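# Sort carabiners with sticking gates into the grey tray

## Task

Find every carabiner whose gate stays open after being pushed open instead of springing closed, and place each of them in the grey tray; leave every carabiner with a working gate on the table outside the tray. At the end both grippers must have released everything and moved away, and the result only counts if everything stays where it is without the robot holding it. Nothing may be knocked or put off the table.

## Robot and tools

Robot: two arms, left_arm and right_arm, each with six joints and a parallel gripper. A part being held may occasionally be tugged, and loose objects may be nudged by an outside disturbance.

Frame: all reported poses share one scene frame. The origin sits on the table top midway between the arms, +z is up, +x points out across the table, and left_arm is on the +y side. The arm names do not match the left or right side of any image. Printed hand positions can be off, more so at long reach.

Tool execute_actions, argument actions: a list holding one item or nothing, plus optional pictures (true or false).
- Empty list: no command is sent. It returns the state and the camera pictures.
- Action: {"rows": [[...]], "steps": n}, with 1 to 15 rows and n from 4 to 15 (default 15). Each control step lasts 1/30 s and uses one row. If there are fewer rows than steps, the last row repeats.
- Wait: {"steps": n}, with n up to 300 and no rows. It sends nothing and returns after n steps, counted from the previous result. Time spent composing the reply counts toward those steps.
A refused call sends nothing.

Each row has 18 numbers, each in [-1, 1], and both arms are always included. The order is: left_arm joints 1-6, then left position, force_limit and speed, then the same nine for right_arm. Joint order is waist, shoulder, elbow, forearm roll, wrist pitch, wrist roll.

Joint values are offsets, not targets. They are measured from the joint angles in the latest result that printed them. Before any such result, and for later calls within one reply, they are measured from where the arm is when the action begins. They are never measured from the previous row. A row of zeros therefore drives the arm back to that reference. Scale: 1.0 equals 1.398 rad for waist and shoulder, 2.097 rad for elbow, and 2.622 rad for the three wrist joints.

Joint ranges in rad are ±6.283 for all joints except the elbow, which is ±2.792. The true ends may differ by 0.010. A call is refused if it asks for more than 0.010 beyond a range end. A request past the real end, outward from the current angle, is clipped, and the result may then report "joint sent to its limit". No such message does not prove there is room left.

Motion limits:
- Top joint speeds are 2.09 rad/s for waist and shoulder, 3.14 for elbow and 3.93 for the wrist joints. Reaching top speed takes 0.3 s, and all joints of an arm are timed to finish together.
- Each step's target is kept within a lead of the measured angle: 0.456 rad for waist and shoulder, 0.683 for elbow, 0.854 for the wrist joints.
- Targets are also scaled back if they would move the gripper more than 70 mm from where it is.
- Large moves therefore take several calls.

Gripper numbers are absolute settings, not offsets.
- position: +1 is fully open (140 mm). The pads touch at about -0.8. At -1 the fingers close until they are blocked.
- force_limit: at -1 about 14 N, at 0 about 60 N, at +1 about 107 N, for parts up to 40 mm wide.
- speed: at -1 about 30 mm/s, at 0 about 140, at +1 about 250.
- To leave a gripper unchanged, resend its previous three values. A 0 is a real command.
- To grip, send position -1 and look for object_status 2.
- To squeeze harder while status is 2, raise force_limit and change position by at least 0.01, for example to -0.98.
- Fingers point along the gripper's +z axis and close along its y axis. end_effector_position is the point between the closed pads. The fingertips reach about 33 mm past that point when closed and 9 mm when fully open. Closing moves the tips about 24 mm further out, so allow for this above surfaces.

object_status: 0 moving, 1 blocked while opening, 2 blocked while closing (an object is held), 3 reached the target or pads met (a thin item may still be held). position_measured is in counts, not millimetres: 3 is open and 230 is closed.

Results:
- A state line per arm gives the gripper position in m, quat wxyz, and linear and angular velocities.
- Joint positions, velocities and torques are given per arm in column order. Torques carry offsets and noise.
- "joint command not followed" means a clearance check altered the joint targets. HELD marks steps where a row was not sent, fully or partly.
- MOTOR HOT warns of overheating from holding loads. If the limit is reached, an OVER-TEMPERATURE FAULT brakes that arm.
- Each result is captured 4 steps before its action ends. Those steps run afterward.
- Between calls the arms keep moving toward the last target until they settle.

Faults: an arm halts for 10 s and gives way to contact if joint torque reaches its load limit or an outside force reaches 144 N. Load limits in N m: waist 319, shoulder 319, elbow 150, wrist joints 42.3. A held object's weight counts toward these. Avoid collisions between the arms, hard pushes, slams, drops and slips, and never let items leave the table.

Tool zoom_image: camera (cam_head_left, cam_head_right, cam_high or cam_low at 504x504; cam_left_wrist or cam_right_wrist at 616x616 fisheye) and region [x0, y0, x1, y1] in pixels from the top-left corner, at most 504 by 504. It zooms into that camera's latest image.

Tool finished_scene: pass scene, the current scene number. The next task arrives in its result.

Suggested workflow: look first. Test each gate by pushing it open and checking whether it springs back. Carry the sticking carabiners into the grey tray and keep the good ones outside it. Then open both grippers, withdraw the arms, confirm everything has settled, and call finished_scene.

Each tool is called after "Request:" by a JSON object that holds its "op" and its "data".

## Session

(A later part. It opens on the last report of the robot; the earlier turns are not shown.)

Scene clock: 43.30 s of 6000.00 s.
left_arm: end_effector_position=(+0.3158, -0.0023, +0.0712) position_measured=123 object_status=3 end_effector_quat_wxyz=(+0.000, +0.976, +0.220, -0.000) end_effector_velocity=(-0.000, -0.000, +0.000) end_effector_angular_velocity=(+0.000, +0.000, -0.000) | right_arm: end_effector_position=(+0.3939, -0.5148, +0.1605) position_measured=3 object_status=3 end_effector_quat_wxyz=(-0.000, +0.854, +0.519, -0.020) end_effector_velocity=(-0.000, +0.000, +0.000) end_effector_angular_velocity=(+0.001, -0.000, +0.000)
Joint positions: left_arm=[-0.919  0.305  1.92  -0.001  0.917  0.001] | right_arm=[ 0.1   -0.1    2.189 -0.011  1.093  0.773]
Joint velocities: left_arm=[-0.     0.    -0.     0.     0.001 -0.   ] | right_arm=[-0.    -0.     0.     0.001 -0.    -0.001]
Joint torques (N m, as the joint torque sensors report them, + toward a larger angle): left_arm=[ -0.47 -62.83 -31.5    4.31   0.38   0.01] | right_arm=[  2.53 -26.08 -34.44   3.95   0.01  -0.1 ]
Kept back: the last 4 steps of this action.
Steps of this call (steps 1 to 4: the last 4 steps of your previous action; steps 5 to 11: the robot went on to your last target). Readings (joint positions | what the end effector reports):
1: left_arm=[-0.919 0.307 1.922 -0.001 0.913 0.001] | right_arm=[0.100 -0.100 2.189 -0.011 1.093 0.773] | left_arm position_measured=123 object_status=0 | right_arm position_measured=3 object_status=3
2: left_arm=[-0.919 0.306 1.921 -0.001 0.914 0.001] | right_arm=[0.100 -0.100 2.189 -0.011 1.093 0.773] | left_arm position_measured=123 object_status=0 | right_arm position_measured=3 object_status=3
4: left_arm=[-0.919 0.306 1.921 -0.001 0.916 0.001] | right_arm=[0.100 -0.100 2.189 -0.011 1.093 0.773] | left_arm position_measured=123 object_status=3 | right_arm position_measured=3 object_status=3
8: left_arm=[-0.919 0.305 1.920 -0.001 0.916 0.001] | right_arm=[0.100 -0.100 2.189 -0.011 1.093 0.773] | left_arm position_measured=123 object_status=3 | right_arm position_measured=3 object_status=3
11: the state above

Request:
{"op": "execute_actions", "data": {"actions": [{"rows":[[0,0.0211,0.0103,0,-0.0195,0,0.05,0,0,0,0,0,0,0,0,1,0,0]],"steps":14}]}}

Scene clock: 53.70 s of 6000.00 s.
left_arm: end_effector_position=(+0.3191, -0.0092, +0.0314) position_measured=123 object_status=3 end_effector_quat_wxyz=(+0.019, +0.975, +0.220, +0.004) end_effector_velocity=(+0.000, +0.000, +0.000) end_effector_angular_velocity=(+0.000, -0.001, -0.001) | right_arm: end_effector_position=(+0.3939, -0.5148, +0.1605) position_measured=3 object_status=3 end_effector_quat_wxyz=(-0.000, +0.854, +0.519, -0.020) end_effector_velocity=(+0.000, +0.000, +0.000) end_effector_angular_velocity=(+0.000, -0.001, +0.001)
Joint positions: left_arm=[-0.919  0.342  1.959 -0.001  0.802  0.001] | right_arm=[ 0.1   -0.1    2.189 -0.011  1.093  0.773]
Joint velocities: left_arm=[-0.    -0.    -0.     0.001 -0.     0.   ] | right_arm=[ 0.    -0.001 -0.    -0.    -0.    -0.001]
Joint torques (N m, as the joint torque sensors report them, + toward a larger angle): left_arm=[ -0.43 -47.32 -26.18   4.38  -4.94   0.09] | right_arm=[  2.32 -25.82 -35.07   3.91  -0.02  -0.44]
FORCE FAULT: contact force on the left arm reached its limit, and that arm stopped for 10 seconds. The contact can be on any part of that arm, not only on its tool. That arm's remaining commands of this call were not run. That arm holds still and accepts commands again. Move the arm away from the contact; if what it grips holds it there, let go first. Pushing or pulling that hard again can fault the arm again.
Kept back: nothing.
The stop of the left arm began at step 12 of this call (marked STOPPED below). From that step on that arm followed nothing that you had sent. 14 of its steps, steps kept back included, did not run and will not run. The other arm was sent all steps of this action in this call, none kept back. Nothing is kept back now, and the robot has no last target.
Steps of this call (steps 1 to 4: the last 4 steps of your previous action; steps 5 to 42: the robot went on to your last target; steps 43 to 52: the first 10 steps of this action; steps 53 to 56: the last 4 steps of this action, not kept back; steps 57 to 312: the stop continued). Readings (joint positions | what the end effector reports):
1: left_arm=[-0.919 0.305 1.920 -0.001 0.917 0.001] | right_arm=[0.100 -0.100 2.189 -0.011 1.093 0.773] | left_arm position_measured=123 object_status=3 | right_arm position_measured=3 object_status=3
2: left_arm=[-0.919 0.306 1.922 -0.001 0.912 0.001] | right_arm=[0.100 -0.100 2.189 -0.011 1.093 0.773] | left_arm position_measured=123 object_status=3 | right_arm position_measured=3 object_status=3
4: left_arm=[-0.919 0.322 1.938 -0.001 0.863 0.001] | right_arm=[0.100 -0.100 2.189 -0.011 1.093 0.773] | left_arm position_measured=123 object_status=3 | right_arm position_measured=3 object_status=3
8: left_arm=[-0.919 0.343 1.958 -0.001 0.802 0.001] | right_arm=[0.100 -0.100 2.189 -0.011 1.093 0.773] | left_arm position_measured=123 object_status=3 | right_arm position_measured=3 object_status=3
12: left_arm=[-0.919 0.342 1.959 -0.001 0.802 0.001] | right_arm=[0.100 -0.100 2.189 -0.011 1.093 0.773] | left_arm position_measured=123 object_status=3 | right_arm position_measured=3 object_status=3 STOPPED (the left arm)
312: the state above

Request:
{"op": "execute_actions", "data": {"actions": [{"rows":[[0,-0.0054,-0.0083,0,0.0244,0,0.05,0,0,0,0,0,0,0,0,1,0,0]],"steps":14}]}}

Request:
{"op": "execute_actions", "data": {"actions": [{"rows":[[0,0,0,0,0,0,-0.5,0,0,0,0,0,0,0,0,1,0,0]],"steps":15}], "pictures": true}}

Request:
{"op": "zoom_image", "data": {"camera": "cam_left_wrist", "region": [220,220,420,400]}}

Scene clock: 54.17 s of 6000.00 s.
left_arm: end_effector_position=(+0.3156, -0.0019, +0.0430) position_measured=123 object_status=3 end_effector_quat_wxyz=(+0.000, +0.976, +0.220, -0.000) end_effector_velocity=(-0.000, +0.002, +0.003) end_effector_angular_velocity=(+0.009, +0.004, +0.001) | right_arm: end_effector_position=(+0.3939, -0.5148, +0.1605) position_measured=3 object_status=3 end_effector_quat_wxyz=(-0.000, +0.854, +0.519, -0.020) end_effector_velocity=(-0.000, +0.000, -0.000) end_effector_angular_velocity=(-0.000, +0.001, +0.000)
Joint positions: left_arm=[-0.919  0.335  1.942 -0.001  0.865  0.001] | right_arm=[ 0.1   -0.1    2.189 -0.011  1.093  0.773]
Joint velocities: left_arm=[ 0.001 -0.002 -0.005  0.     0.017 -0.   ] | right_arm=[ 0.     0.001  0.     0.     0.    -0.   ]
Joint torques (N m, as the joint torque sensors report them, + toward a larger angle): left_arm=[ -0.46 -63.47 -29.41   4.16   0.12   0.04] | right_arm=[  3.39 -27.49 -34.28   3.77   0.06  -0.17]
Steps of this call (steps 1 to 4: nothing new was sent; steps 5 to 14: the first 10 steps of this action). Readings (joint positions | what the end effector reports):
5: left_arm=[-0.919 0.342 1.959 -0.001 0.802 0.001] | right_arm=[0.100 -0.100 2.189 -0.011 1.093 0.773] | left_arm position_measured=123 object_status=3 | right_arm position_measured=3 object_status=3
6: left_arm=[-0.919 0.342 1.957 -0.001 0.808 0.001] | right_arm=[0.100 -0.100 2.189 -0.011 1.093 0.773] | left_arm position_measured=123 object_status=3 | right_arm position_measured=3 object_status=3
8: left_arm=[-0.919 0.338 1.948 -0.001 0.841 0.001] | right_arm=[0.100 -0.100 2.189 -0.011 1.093 0.773] | left_arm position_measured=123 object_status=3 | right_arm position_measured=3 object_status=3
12: left_arm=[-0.919 0.335 1.942 -0.001 0.863 0.001] | right_arm=[0.100 -0.100 2.189 -0.011 1.093 0.773] | left_arm position_measured=123 object_status=3 | right_arm position_measured=3 object_status=3
14: the state above

Scene clock: 54.67 s of 6000.00 s.
left_arm: end_effector_position=(+0.3156, -0.0018, +0.0432) position_measured=191 object_status=0 end_effector_quat_wxyz=(-0.000, +0.976, +0.220, -0.000) end_effector_velocity=(+0.000, +0.000, +0.000) end_effector_angular_velocity=(-0.000, -0.001, +0.001) | right_arm: end_effector_position=(+0.3939, -0.5148, +0.1605) position_measured=3 object_status=3 end_effector_quat_wxyz=(-0.000, +0.854, +0.519, -0.020) end_effector_velocity=(+0.000, +0.000, +0.000) end_effector_angular_velocity=(+0.000, -0.000, -0.000)
Joint positions: left_arm=[-0.919  0.335  1.941 -0.001  0.866  0.001] | right_arm=[ 0.1   -0.1    2.189 -0.011  1.093  0.773]
Joint velocities: left_arm=[ 0.    -0.001  0.     0.     0.    -0.001] | right_arm=[-0. -0. -0.  0. -0. -0.]
Joint torques (N m, as the joint torque sensors report them, + toward a larger angle): left_arm=[ -0.03 -63.25 -28.73   3.95   0.23  -0.03] | right_arm=[  1.95 -27.82 -34.22   3.91  -0.14  -0.41]
Steps of this call (steps 1 to 4: the last 4 steps of your previous action; steps 5 to 15: the first 11 steps of this action, its rows measured from where the robot was after step 4). Readings (joint positions | what the end effector reports):
4: left_arm=[-0.919 0.335 1.941 -0.001 0.866 0.001] | right_arm=[0.100 -0.100 2.189 -0.011 1.093 0.773] | left_arm position_measured=123 object_status=3 | right_arm position_measured=3 object_status=3
5: left_arm=[-0.919 0.335 1.941 -0.001 0.866 0.001] | right_arm=[0.100 -0.100 2.189 -0.011 1.093 0.773] | left_arm position_measured=123 object_status=0 | right_arm position_measured=3 object_status=3
6: left_arm=[-0.919 0.335 1.941 -0.001 0.866 0.001] | right_arm=[0.100 -0.100 2.189 -0.011 1.093 0.773] | left_arm position_measured=125 object_status=0 | right_arm position_measured=3 object_status=3
8: left_arm=[-0.919 0.335 1.941 -0.001 0.866 0.001] | right_arm=[0.100 -0.100 2.189 -0.011 1.093 0.773] | left_arm position_measured=140 object_status=0 | right_arm position_measured=3 object_status=3
12: left_arm=[-0.919 0.335 1.941 -0.001 0.866 0.001] | right_arm=[0.100 -0.100 2.189 -0.011 1.093 0.773] | left_arm position_measured=171 object_status=0 | right_arm position_measured=3 object_status=3
15: the state above

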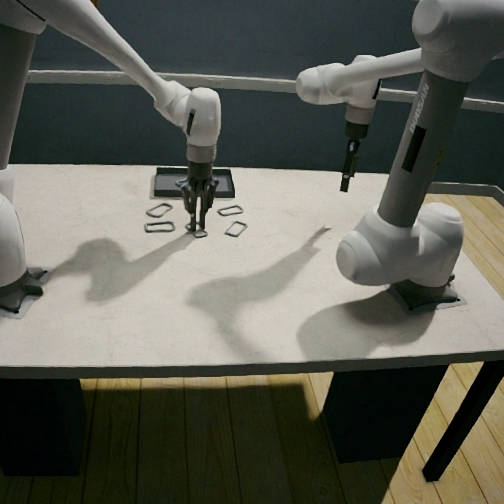

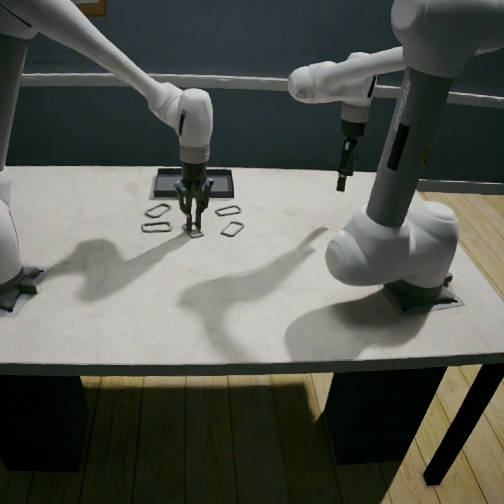

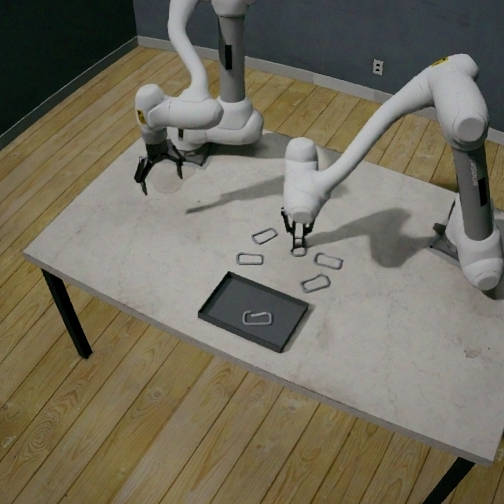

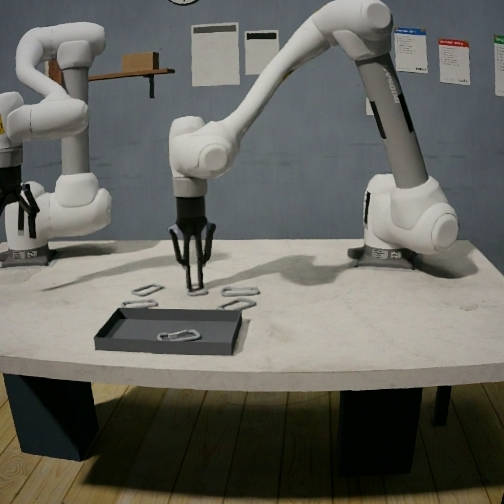

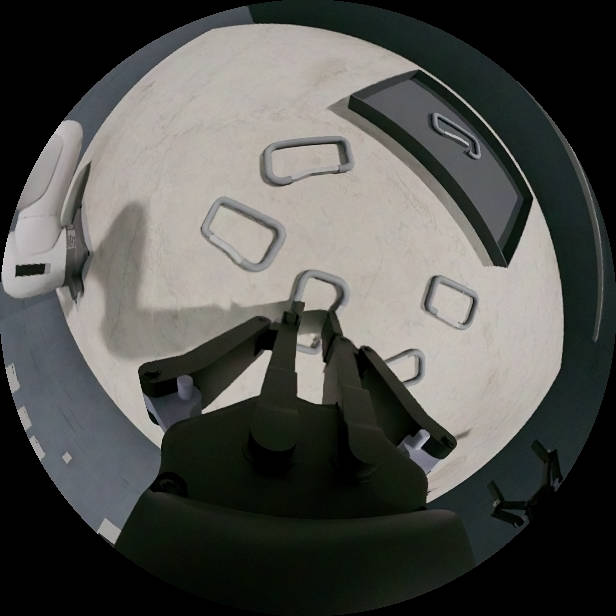

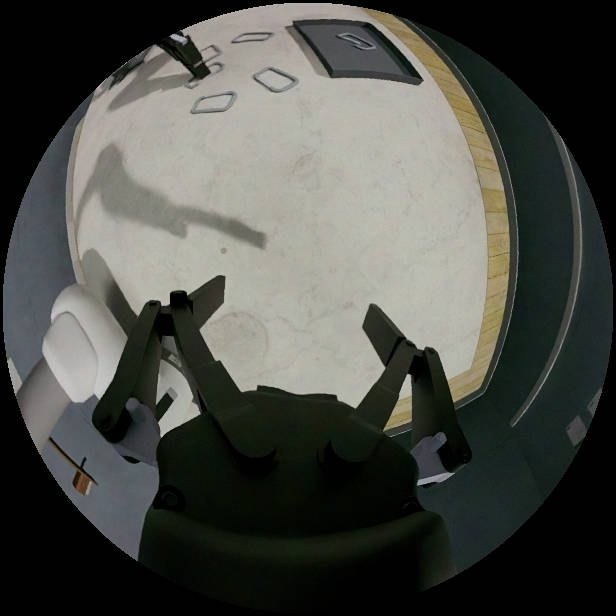

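Region (220, 220, 420, 400) of cam_left_wrist's 616x616 image, scaled by 2.520, with more detail than that image has; it fills the top 454 rows of this view, and the rest is white.

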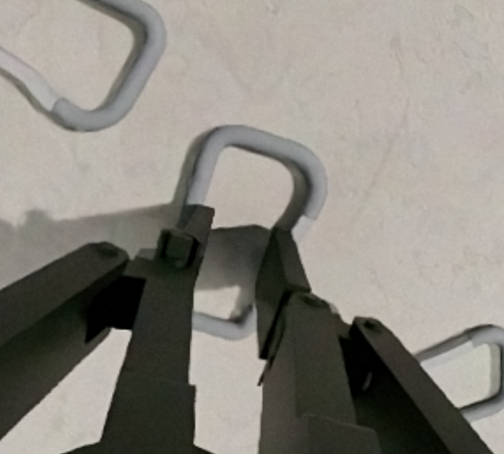

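Request:
{"op": "execute_actions", "data": {"actions": [{"rows":[[0,0,0,0,0,0,0.05,0,0,0,0,0,0,0,0,1,0,0],[0,0,0,0,0,0,0.05,0,0,0,0,0,0,0,0,1,0,0],[0,0,0,0,0,0,0.05,0,0,0,0,0,0,0,0,1,0,0],[0,0,0,0,0,0,0.05,0,0,0,0,0,0,0,0,1,0,0],[0,0,0,0,0,0,0.05,0,0,0,0,0,0,0,0,1,0,0],[0,0,0,0,0,0,0.05,0,0,0,0,0,0,0,0,1,0,0],[0,-0.022,-0.0107,0,0.0203,0,0.05,0,0,0,0,0,0,0,0,1,0,0]],"steps":15}], "pictures": true}}

Request:
{"op": "zoom_image", "data": {"camera": "cam_left_wrist", "region": [220,220,420,400]}}

Scene clock: 55.23 s of 6000.00 s.
left_arm: end_effector_position=(+0.3159, -0.0025, +0.0665) position_measured=123 object_status=0 end_effector_quat_wxyz=(+0.000, +0.976, +0.220, -0.000) end_effector_velocity=(-0.002, +0.003, +0.105) end_effector_angular_velocity=(+0.001, +0.001, -0.000) | right_arm: end_effector_position=(+0.3939, -0.5148, +0.1605) position_measured=3 object_status=3 end_effector_quat_wxyz=(-0.000, +0.854, +0.519, -0.020) end_effector_velocity=(+0.000, -0.000, +0.000) end_effector_angular_velocity=(-0.000, -0.000, -0.001)
Joint positions: left_arm=[-0.919  0.31   1.923 -0.001  0.908  0.001] | right_arm=[ 0.1   -0.1    2.189 -0.011  1.093  0.773]
Joint velocities: left_arm=[-0.001 -0.115 -0.075 -0.     0.192 -0.   ] | right_arm=[ 0.    -0.    -0.    -0.     0.     0.001]
Joint torques (N m, as the joint torque sensors report them, + toward a larger angle): left_arm=[ -1.95 -43.58 -24.69   3.51   0.46   0.12] | right_arm=[  4.15 -26.76 -34.64   3.94   0.01  -0.36]
Steps of this call (steps 1 to 4: the last 4 steps of your previous action; steps 5 to 6: the robot went on to your last target; steps 7 to 17: the first 11 steps of this action). Readings (joint positions | what the end effector reports):
7: left_arm=[-0.919 0.335 1.941 -0.001 0.866 0.001] | right_arm=[0.100 -0.100 2.189 -0.011 1.093 0.773] | left_arm position_measured=192 object_status=0 | right_arm position_measured=3 object_status=3
8: left_arm=[-0.919 0.335 1.941 -0.001 0.866 0.001] | right_arm=[0.100 -0.100 2.189 -0.011 1.093 0.773] | left_arm position_measured=189 object_status=0 | right_arm position_measured=3 object_status=3
10: left_arm=[-0.919 0.335 1.941 -0.001 0.866 0.001] | right_arm=[0.100 -0.100 2.189 -0.011 1.093 0.773] | left_arm position_measured=174 object_status=0 | right_arm position_measured=3 object_status=3
14: left_arm=[-0.919 0.332 1.939 -0.001 0.872 0.001] | right_arm=[0.100 -0.100 2.189 -0.011 1.093 0.773] | left_arm position_measured=144 object_status=0 | right_arm position_measured=3 object_status=3
17: the state above

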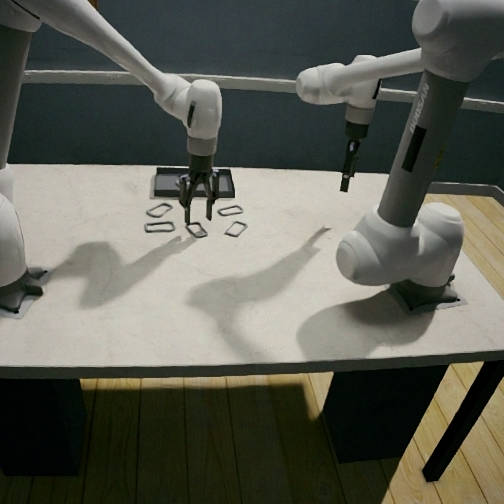

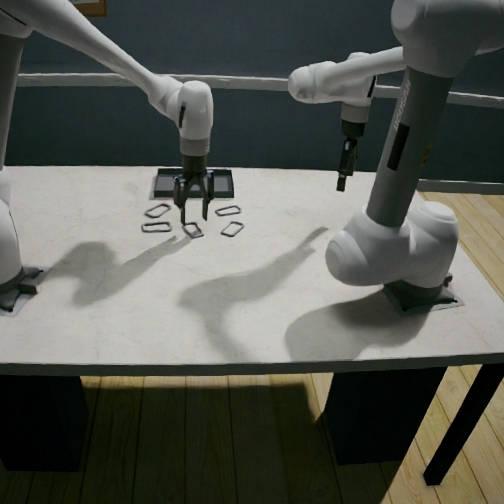

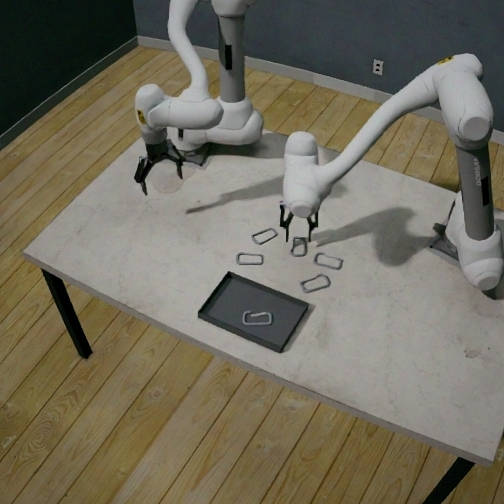

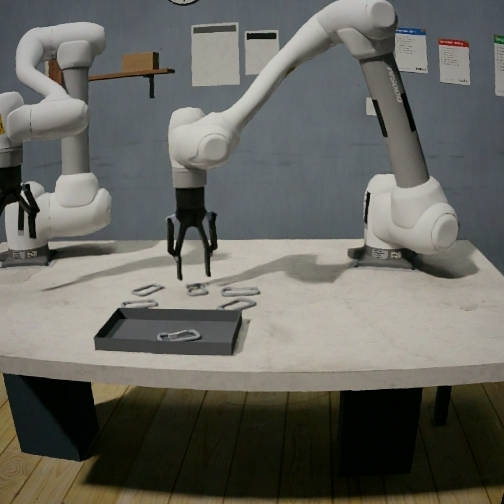

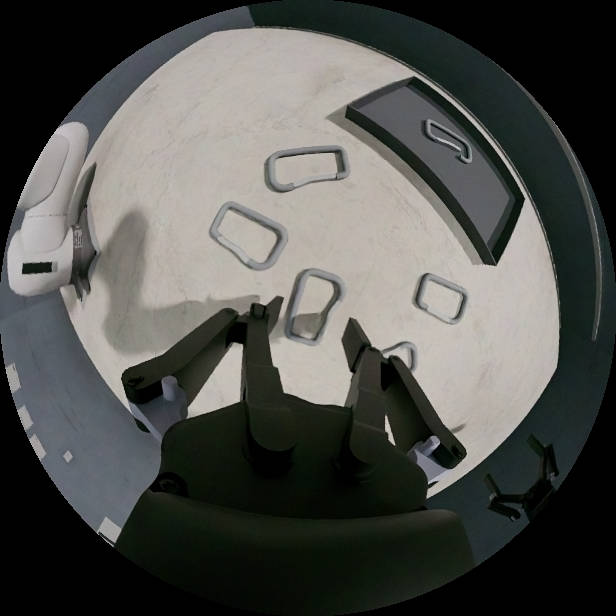

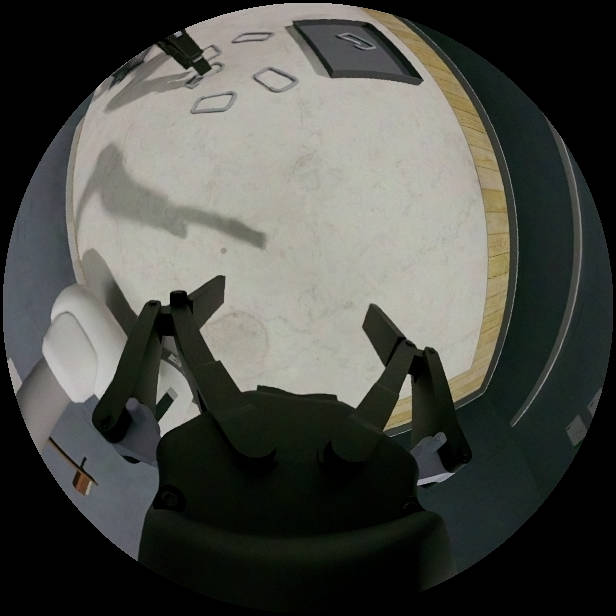

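Region (220, 220, 420, 400) of cam_left_wrist's 616x616 image, scaled by 2.520, with more detail than that image has; it fills the top 454 rows of this view, and the rest is white.

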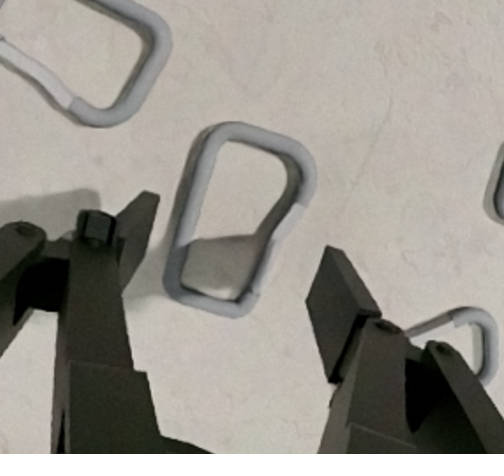

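Request:
{"op": "execute_actions", "data": {"actions": [{"rows":[[0,0.0199,0.010,0,-0.0183,0,0.05,0,0,0,0,0,0,0,0,1,0,0]],"steps":15}]}}

Request:
{"op": "execute_actions", "data": {"actions": [{"rows":[[0,0,0,0,0,0,-0.35,0,0,0,0,0,0,0,0,1,0,0]],"steps":15}], "pictures": true}}

Request:
{"op": "zoom_image", "data": {"camera": "cam_left_wrist", "region": [220,220,420,400]}}

Scene clock: 56.03 s of 6000.00 s.
left_arm: end_effector_position=(+0.3154, -0.0015, +0.0404) position_measured=123 object_status=3 end_effector_quat_wxyz=(-0.000, +0.976, +0.220, -0.000) end_effector_velocity=(+0.001, +0.001, -0.005) end_effector_angular_velocity=(-0.000, -0.001, -0.001) | right_arm: end_effector_position=(+0.3939, -0.5148, +0.1605) position_measured=3 object_status=3 end_effector_quat_wxyz=(-0.000, +0.854, +0.519, -0.020) end_effector_velocity=(-0.000, -0.000, +0.000) end_effector_angular_velocity=(+0.000, -0.001, -0.000)
Joint positions: left_arm=[-0.919  0.337  1.944 -0.001  0.861  0.001] | right_arm=[ 0.1   -0.1    2.189 -0.011  1.093  0.773]
Joint velocities: left_arm=[ 0.001  0.005  0.004  0.001 -0.01   0.001] | right_arm=[-0.001 -0.001  0.     0.    -0.    -0.001]
Joint torques (N m, as the joint torque sensors report them, + toward a larger angle): left_arm=[ -0.31 -67.89 -30.79   4.18   0.08   0.04] | right_arm=[  4.17 -26.57 -33.46   3.96  -0.18  -0.24]
Steps of this call (steps 1 to 4: the last 4 steps of your previous action; steps 5 to 13: the robot went on to your last target; steps 14 to 24: the first 11 steps of this action). Readings (joint positions | what the end effector reports):
14: left_arm=[-0.919 0.304 1.919 -0.001 0.919 0.001] | right_arm=[0.100 -0.100 2.189 -0.011 1.093 0.773] | left_arm position_measured=123 object_status=3 | right_arm position_measured=3 object_status=3
15: left_arm=[-0.919 0.306 1.921 -0.001 0.915 0.001] | right_arm=[0.100 -0.100 2.189 -0.011 1.093 0.773] | left_arm position_measured=123 object_status=3 | right_arm position_measured=3 object_status=3
17: left_arm=[-0.919 0.324 1.935 -0.001 0.884 0.001] | right_arm=[0.100 -0.100 2.189 -0.011 1.093 0.773] | left_arm position_measured=123 object_status=3 | right_arm position_measured=3 object_status=3
21: left_arm=[-0.919 0.336 1.943 -0.001 0.863 0.001] | right_arm=[0.100 -0.100 2.189 -0.011 1.093 0.773] | left_arm position_measured=123 object_status=3 | right_arm position_measured=3 object_status=3
24: the state above

Scene clock: 56.53 s of 6000.00 s.
left_arm: end_effector_position=(+0.3154, -0.0015, +0.0401) position_measured=173 object_status=0 end_effector_quat_wxyz=(-0.000, +0.976, +0.220, -0.000) end_effector_velocity=(-0.000, -0.000, +0.000) end_effector_angular_velocity=(-0.000, -0.001, -0.002) | right_arm: end_effector_position=(+0.3939, -0.5148, +0.1605) position_measured=3 object_status=3 end_effector_quat_wxyz=(-0.000, +0.854, +0.519, -0.020) end_effector_velocity=(+0.000, -0.000, -0.001) end_effector_angular_velocity=(-0.001, +0.001, -0.000)
Joint positions: left_arm=[-0.919  0.338  1.944 -0.001  0.86   0.001] | right_arm=[ 0.1   -0.1    2.189 -0.011  1.093  0.773]
Joint velocities: left_arm=[-0.001 -0.     0.     0.001 -0.     0.001] | right_arm=[-0.     0.002  0.    -0.    -0.     0.   ]
Joint torques (N m, as the joint torque sensors report them, + toward a larger angle): left_arm=[ -0.15 -28.89 -15.52   4.31  -5.04   0.03] | right_arm=[  3.34 -26.52 -34.41   3.9    0.    -0.33]
Steps of this call (steps 1 to 4: the last 4 steps of your previous action; steps 5 to 15: the first 11 steps of this action, its rows measured from where the robot was after step 4). Readings (joint positions | what the end effector reports):
4: left_arm=[-0.919 0.338 1.944 -0.001 0.860 0.001] | right_arm=[0.100 -0.100 2.189 -0.011 1.093 0.773] | left_arm position_measured=123 object_status=3 | right_arm position_measured=3 object_status=3
5: left_arm=[-0.919 0.338 1.944 -0.001 0.860 0.001] | right_arm=[0.100 -0.100 2.189 -0.011 1.093 0.773] | left_arm position_measured=123 object_status=0 | right_arm position_measured=3 object_status=3
6: left_arm=[-0.919 0.338 1.944 -0.001 0.860 0.001] | right_arm=[0.100 -0.100 2.189 -0.011 1.093 0.773] | left_arm position_measured=125 object_status=0 | right_arm position_measured=3 object_status=3
8: left_arm=[-0.919 0.338 1.944 -0.001 0.860 0.001] | right_arm=[0.100 -0.100 2.189 -0.011 1.093 0.773] | left_arm position_measured=140 object_status=0 | right_arm position_measured=3 object_status=3
12: left_arm=[-0.919 0.338 1.944 -0.001 0.860 0.001] | right_arm=[0.100 -0.100 2.189 -0.011 1.093 0.773] | left_arm position_measured=170 object_status=0 | right_arm position_measured=3 object_status=3
15: the state above

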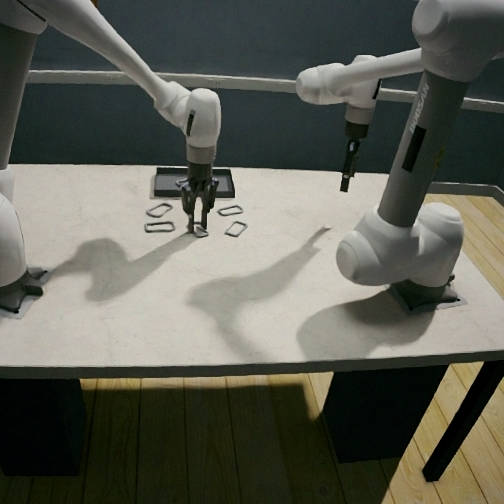

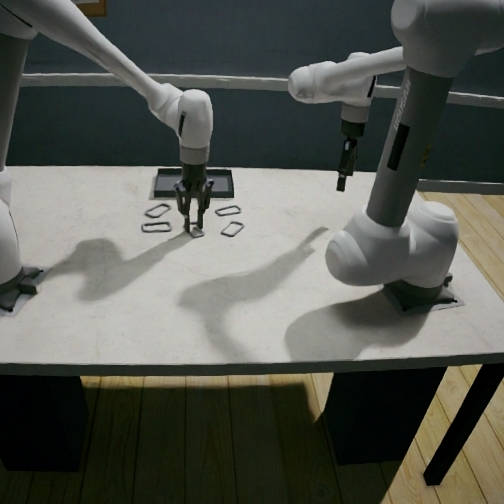

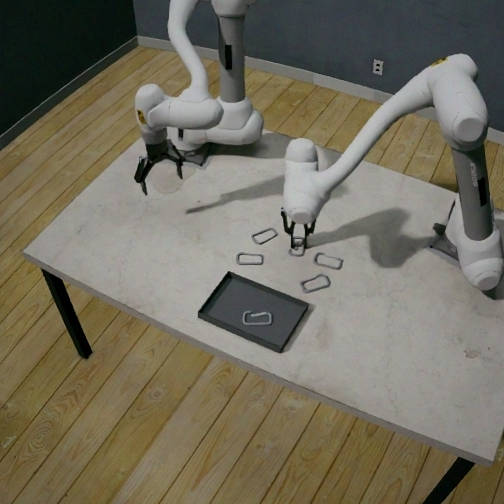

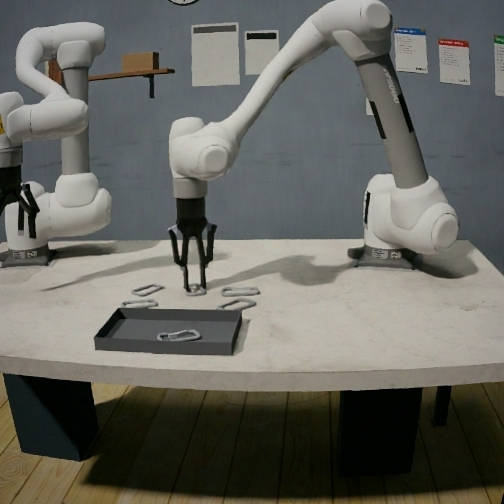

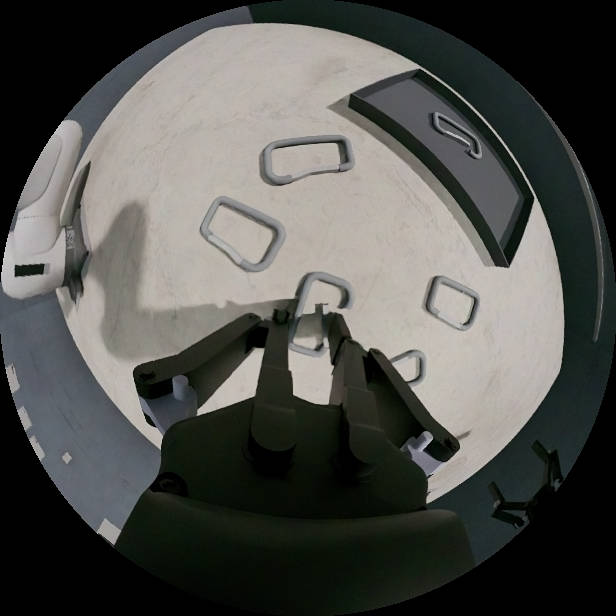

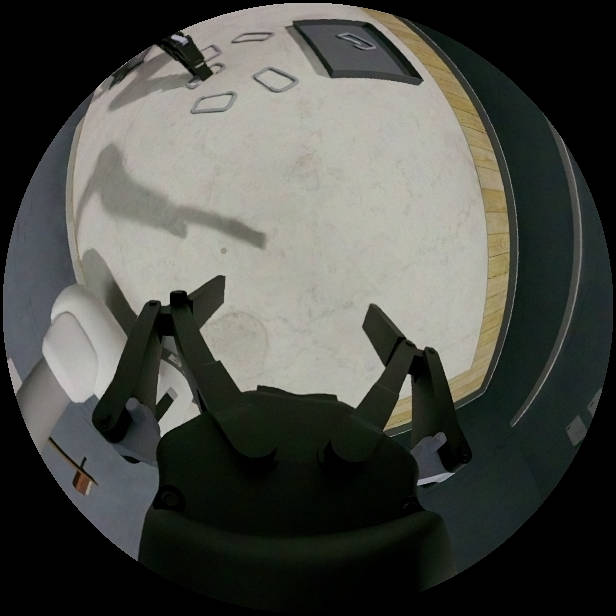

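Region (220, 220, 420, 400) of cam_left_wrist's 616x616 image, scaled by 2.520, with more detail than that image has; it fills the top 454 rows of this view, and the rest is white.

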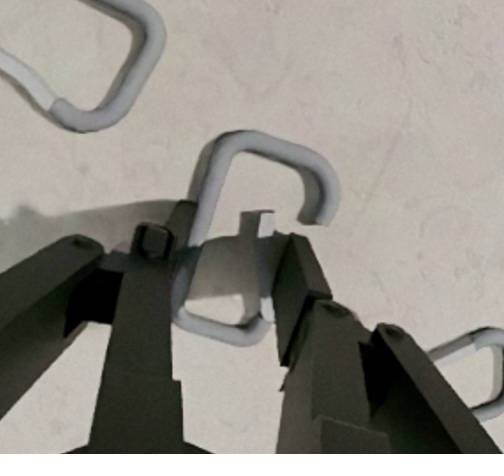

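Now truly opened. Release.

Request:
{"op": "execute_actions", "data": {"actions": [{"rows":[[0,-0.001,0,0,0.001,0,0.05,0,0,0,0,0,0,0,0,1,0,0],[0,-0.001,0,0,0.001,0,0.05,0,0,0,0,0,0,0,0,1,0,0],[0,-0.001,0,0,0.001,0,0.05,0,0,0,0,0,0,0,0,1,0,0],[0,-0.001,0,0,0.001,0,0.05,0,0,0,0,0,0,0,0,1,0,0],[0,-0.001,0,0,0.001,0,0.05,0,0,0,0,0,0,0,0,1,0,0],[0,-0.022,-0.0107,0,0.0203,0,0.05,0,0,0,0,0,0,0,0,1,0,0]],"steps":15}], "pictures": true}}

Request:
{"op": "zoom_image", "data": {"camera": "cam_left_wrist", "region": [150,150,450,420]}}

Scene clock: 57.13 s of 6000.00 s.
left_arm: end_effector_position=(+0.3157, -0.0022, +0.0659) position_measured=123 object_status=0 end_effector_quat_wxyz=(+0.000, +0.976, +0.220, -0.000) end_effector_velocity=(+0.000, +0.003, +0.048) end_effector_angular_velocity=(+0.007, +0.004, +0.004) | right_arm: end_effector_position=(+0.3939, -0.5148, +0.1605) position_measured=3 object_status=3 end_effector_quat_wxyz=(-0.000, +0.854, +0.519, -0.020) end_effector_velocity=(+0.000, -0.000, -0.000) end_effector_angular_velocity=(-0.000, +0.001, -0.001)
Joint positions: left_arm=[-0.919  0.31   1.924 -0.001  0.907  0.001] | right_arm=[ 0.1   -0.1    2.189 -0.011  1.093  0.773]
Joint velocities: left_arm=[ 0.003 -0.05  -0.037 -0.     0.095 -0.001] | right_arm=[-0.     0.001 -0.     0.     0.     0.   ]
Joint torques (N m, as the joint torque sensors report them, + toward a larger angle): left_arm=[ -2.35 -48.98 -26.65   3.74   0.39   0.05] | right_arm=[  3.75 -25.39 -34.72   3.74  -0.2   -0.17]
Steps of this call (steps 1 to 4: the last 4 steps of your previous action; steps 5 to 7: the robot went on to your last target; steps 8 to 18: the first 11 steps of this action). Readings (joint positions | what the end effector reports):
8: left_arm=[-0.919 0.338 1.944 -0.001 0.860 0.001] | right_arm=[0.100 -0.100 2.189 -0.011 1.093 0.773] | left_arm position_measured=173 object_status=0 | right_arm position_measured=3 object_status=3
9: left_arm=[-0.919 0.338 1.944 -0.001 0.860 0.001] | right_arm=[0.100 -0.100 2.189 -0.011 1.093 0.773] | left_arm position_measured=170 object_status=0 | right_arm position_measured=3 object_status=3
11: left_arm=[-0.919 0.337 1.945 -0.001 0.861 0.001] | right_arm=[0.100 -0.100 2.189 -0.011 1.093 0.773] | left_arm position_measured=155 object_status=0 | right_arm position_measured=3 object_status=3
15: left_arm=[-0.919 0.325 1.936 -0.001 0.882 0.001] | right_arm=[0.100 -0.100 2.189 -0.011 1.093 0.773] | left_arm position_measured=126 object_status=0 | right_arm position_measured=3 object_status=3
18: the state above

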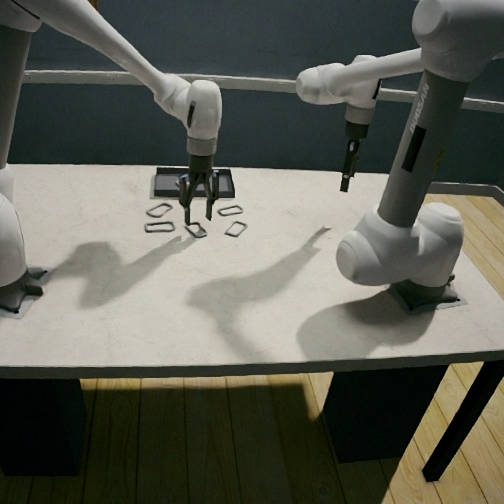

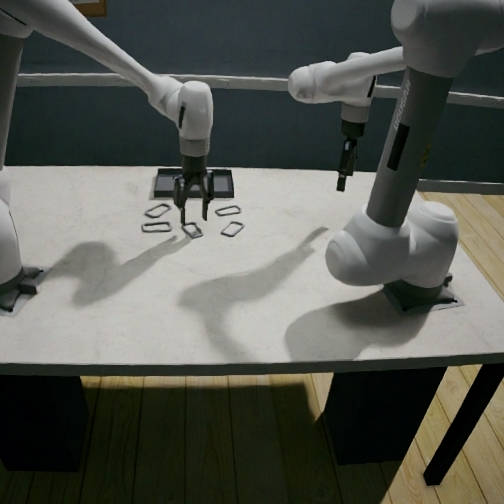

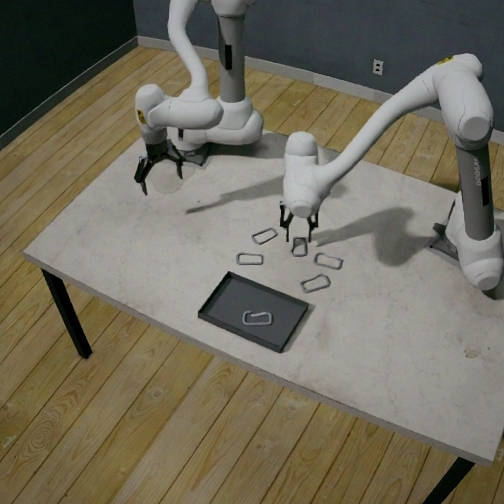

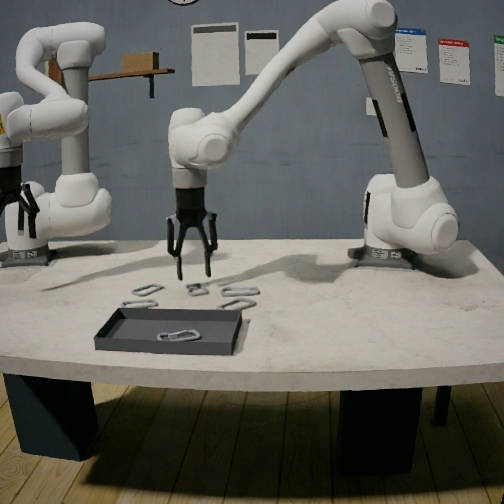

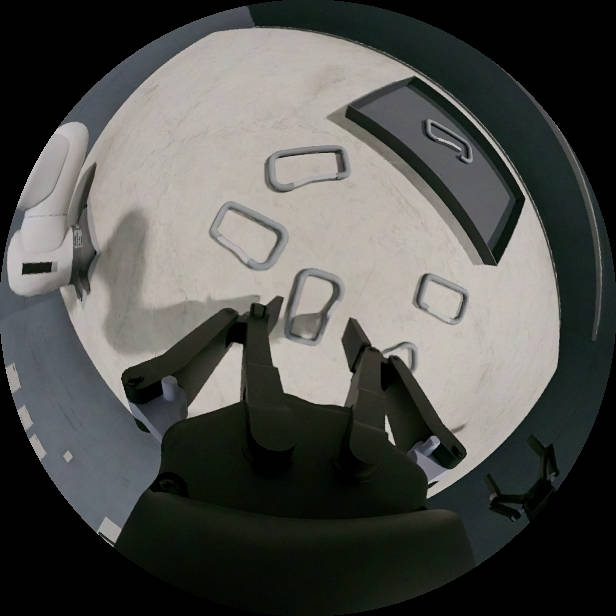

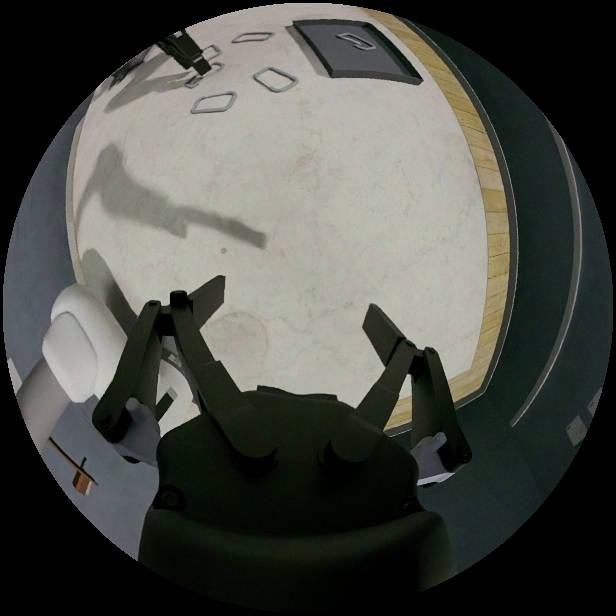

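Region (150, 150, 450, 420) of cam_left_wrist's 616x616 image, scaled by 1.680, with more detail than that image has; it fills the top 454 rows of this view, and the rest is white.

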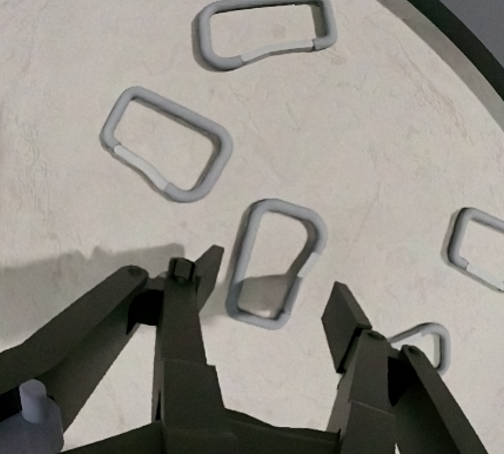

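Request:
{"op": "execute_actions", "data": {"actions": [{"rows":[[0.0855,-0.0823,0.0765,0,-0.017,-0.4695,0.05,0,0,0,0,0,0,0,0,1,0,0]],"steps":15}]}}

Request:
{"op": "execute_actions", "data": {"actions": [{"steps":11}], "pictures": true}}

Request:
{"op": "zoom_image", "data": {"camera": "cam_left_wrist", "region": [220,220,420,400]}}

Scene clock: 57.93 s of 6000.00 s.
left_arm: end_effector_position=(+0.3298, +0.0708, +0.0659) position_measured=123 object_status=3 end_effector_quat_wxyz=(-0.001, +0.833, +0.554, -0.000) end_effector_velocity=(+0.037, +0.238, -0.008) end_effector_angular_velocity=(-0.002, -0.007, +3.376) | right_arm: end_effector_position=(+0.3939, -0.5148, +0.1605) position_measured=3 object_status=3 end_effector_quat_wxyz=(-0.000, +0.854, +0.519, -0.020) end_effector_velocity=(-0.000, -0.000, +0.000) end_effector_angular_velocity=(+0.000, -0.000, +0.000)
Joint positions: left_arm=[-0.843  0.235  2.028 -0.001  0.88  -0.653] | right_arm=[ 0.1   -0.1    2.189 -0.011  1.093  0.773]
Joint velocities: left_arm=[ 0.262 -0.242  0.341 -0.    -0.106 -3.114] | right_arm=[-0.    -0.001  0.     0.     0.    -0.   ]
Joint torques (N m, as the joint torque sensors report them, + toward a larger angle): left_arm=[ -2.8  -53.25 -31.57   4.23  -0.13   0.03] | right_arm=[  3.32 -26.98 -33.57   3.84  -0.16  -0.49]
Steps of this call (steps 1 to 4: the last 4 steps of your previous action; steps 5 to 13: the robot went on to your last target; steps 14 to 24: the first 11 steps of this action). Readings (joint positions | what the end effector reports):
14: left_arm=[-0.919 0.307 1.922 -0.001 0.913 0.001] | right_arm=[0.100 -0.100 2.189 -0.011 1.093 0.773] | left_arm position_measured=123 object_status=3 | right_arm position_measured=3 object_status=3
15: left_arm=[-0.919 0.306 1.924 -0.001 0.913 -0.006] | right_arm=[0.100 -0.100 2.189 -0.011 1.093 0.773] | left_arm position_measured=123 object_status=3 | right_arm position_measured=3 object_status=3
17: left_arm=[-0.911 0.299 1.936 -0.001 0.909 -0.062] | right_arm=[0.100 -0.100 2.189 -0.011 1.093 0.773] | left_arm position_measured=123 object_status=3 | right_arm position_measured=3 object_status=3
21: left_arm=[-0.873 0.263 1.989 -0.001 0.892 -0.346] | right_arm=[0.100 -0.100 2.189 -0.011 1.093 0.773] | left_arm position_measured=123 object_status=3 | right_arm position_measured=3 object_status=3
24: the state above

Scene clock: 58.30 s of 6000.00 s.
left_arm: end_effector_position=(+0.3341, +0.1098, +0.0641) position_measured=123 object_status=3 end_effector_quat_wxyz=(-0.001, +0.625, +0.781, -0.000) end_effector_velocity=(+0.000, +0.002, -0.001) end_effector_angular_velocity=(+0.001, +0.000, +0.022) | right_arm: end_effector_position=(+0.3939, -0.5148, +0.1605) position_measured=3 object_status=3 end_effector_quat_wxyz=(-0.000, +0.854, +0.519, -0.020) end_effector_velocity=(-0.000, +0.000, -0.001) end_effector_angular_velocity=(+0.000, +0.002, -0.000)
Joint positions: left_arm=[-0.8    0.195  2.085 -0.001  0.862 -1.229] | right_arm=[ 0.1   -0.1    2.189 -0.011  1.093  0.773]
Joint velocities: left_arm=[ 0.002 -0.     0.002  0.001 -0.001 -0.021] | right_arm=[ 0.     0.002  0.     0.001 -0.    -0.   ]
Joint torques (N m, as the joint torque sensors report them, + toward a larger angle): left_arm=[  0.82 -48.61 -30.01   4.14   0.21   0.2 ] | right_arm=[  2.55 -23.82 -34.61   3.94   0.22  -0.4 ]
Kept back: nothing.
Steps of this call (steps 1 to 4: the last 4 steps of your previous action; steps 5 to 11: the robot went on to your last target). Readings (joint positions | what the end effector reports):
1: left_arm=[-0.834 0.227 2.039 -0.001 0.877 -0.756] | right_arm=[0.100 -0.100 2.189 -0.011 1.093 0.773] | left_arm position_measured=123 object_status=3 | right_arm position_measured=3 object_status=3
2: left_arm=[-0.827 0.220 2.049 -0.001 0.873 -0.854] | right_arm=[0.100 -0.100 2.189 -0.011 1.093 0.773] | left_arm position_measured=123 object_status=3 | right_arm position_measured=3 object_status=3
4: left_arm=[-0.814 0.209 2.065 -0.001 0.868 -1.020] | right_arm=[0.100 -0.100 2.189 -0.011 1.093 0.773] | left_arm position_measured=123 object_status=3 | right_arm position_measured=3 object_status=3
8: left_arm=[-0.801 0.197 2.083 -0.001 0.863 -1.208] | right_arm=[0.100 -0.100 2.189 -0.011 1.093 0.773] | left_arm position_measured=123 object_status=3 | right_arm position_measured=3 object_status=3
11: the state above

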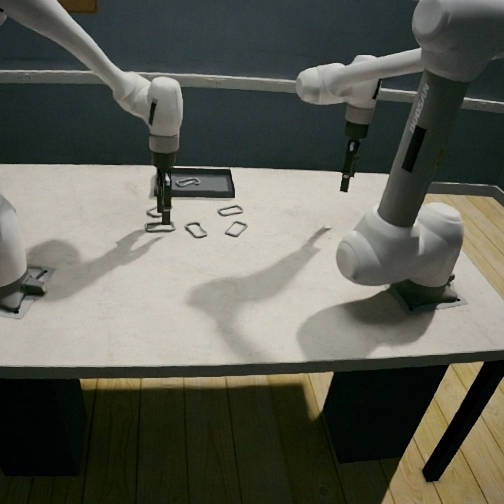

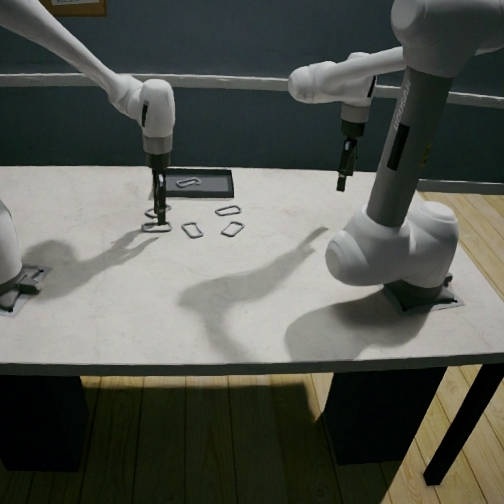

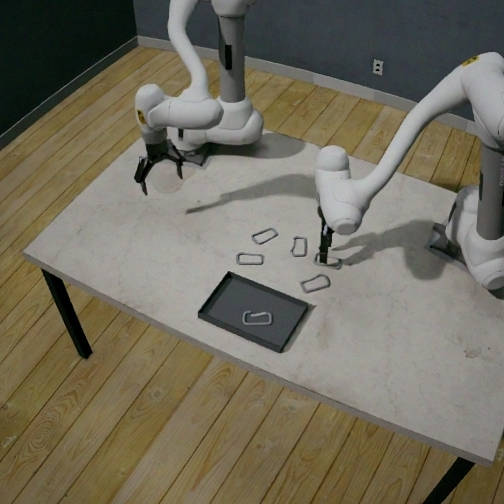

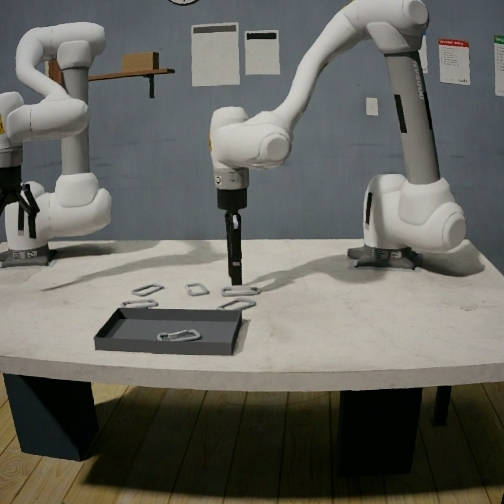

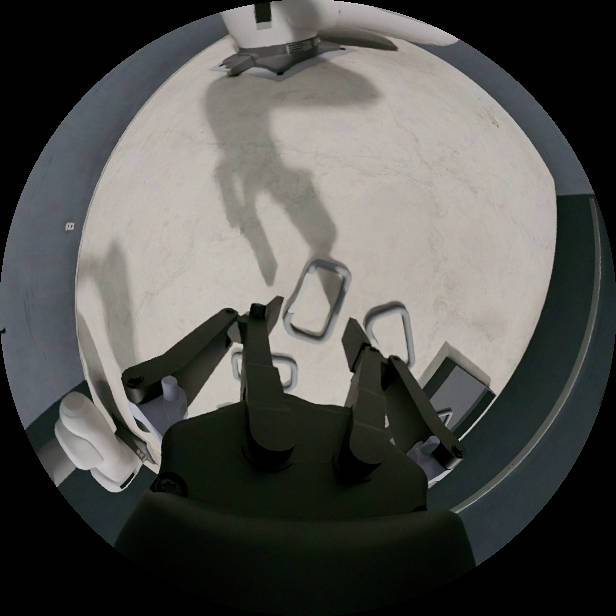

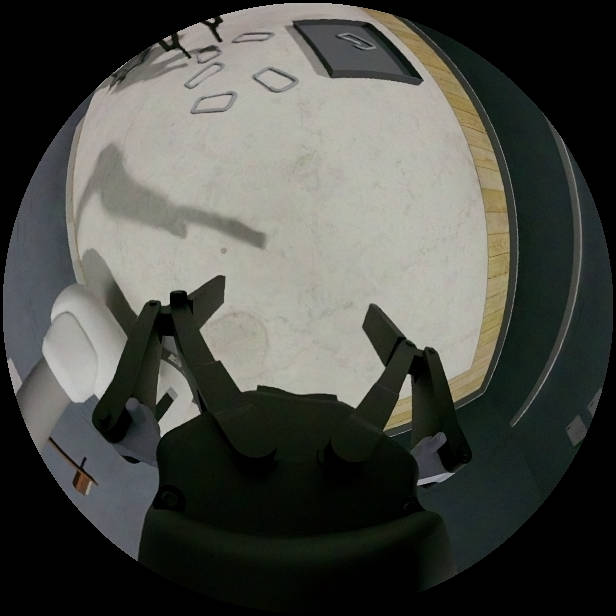

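Region (220, 220, 420, 400) of cam_left_wrist's 616x616 image, scaled by 2.520, with more detail than that image has; it fills the top 454 rows of this view, and the rest is white.

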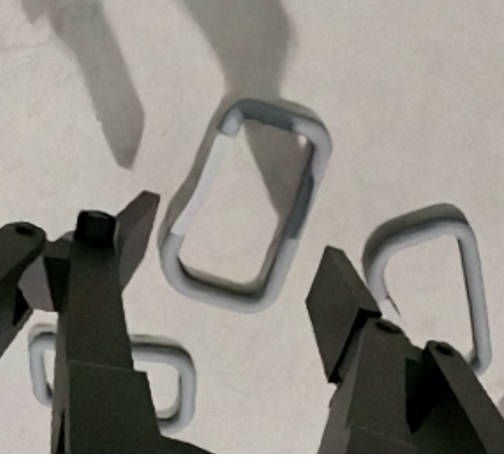

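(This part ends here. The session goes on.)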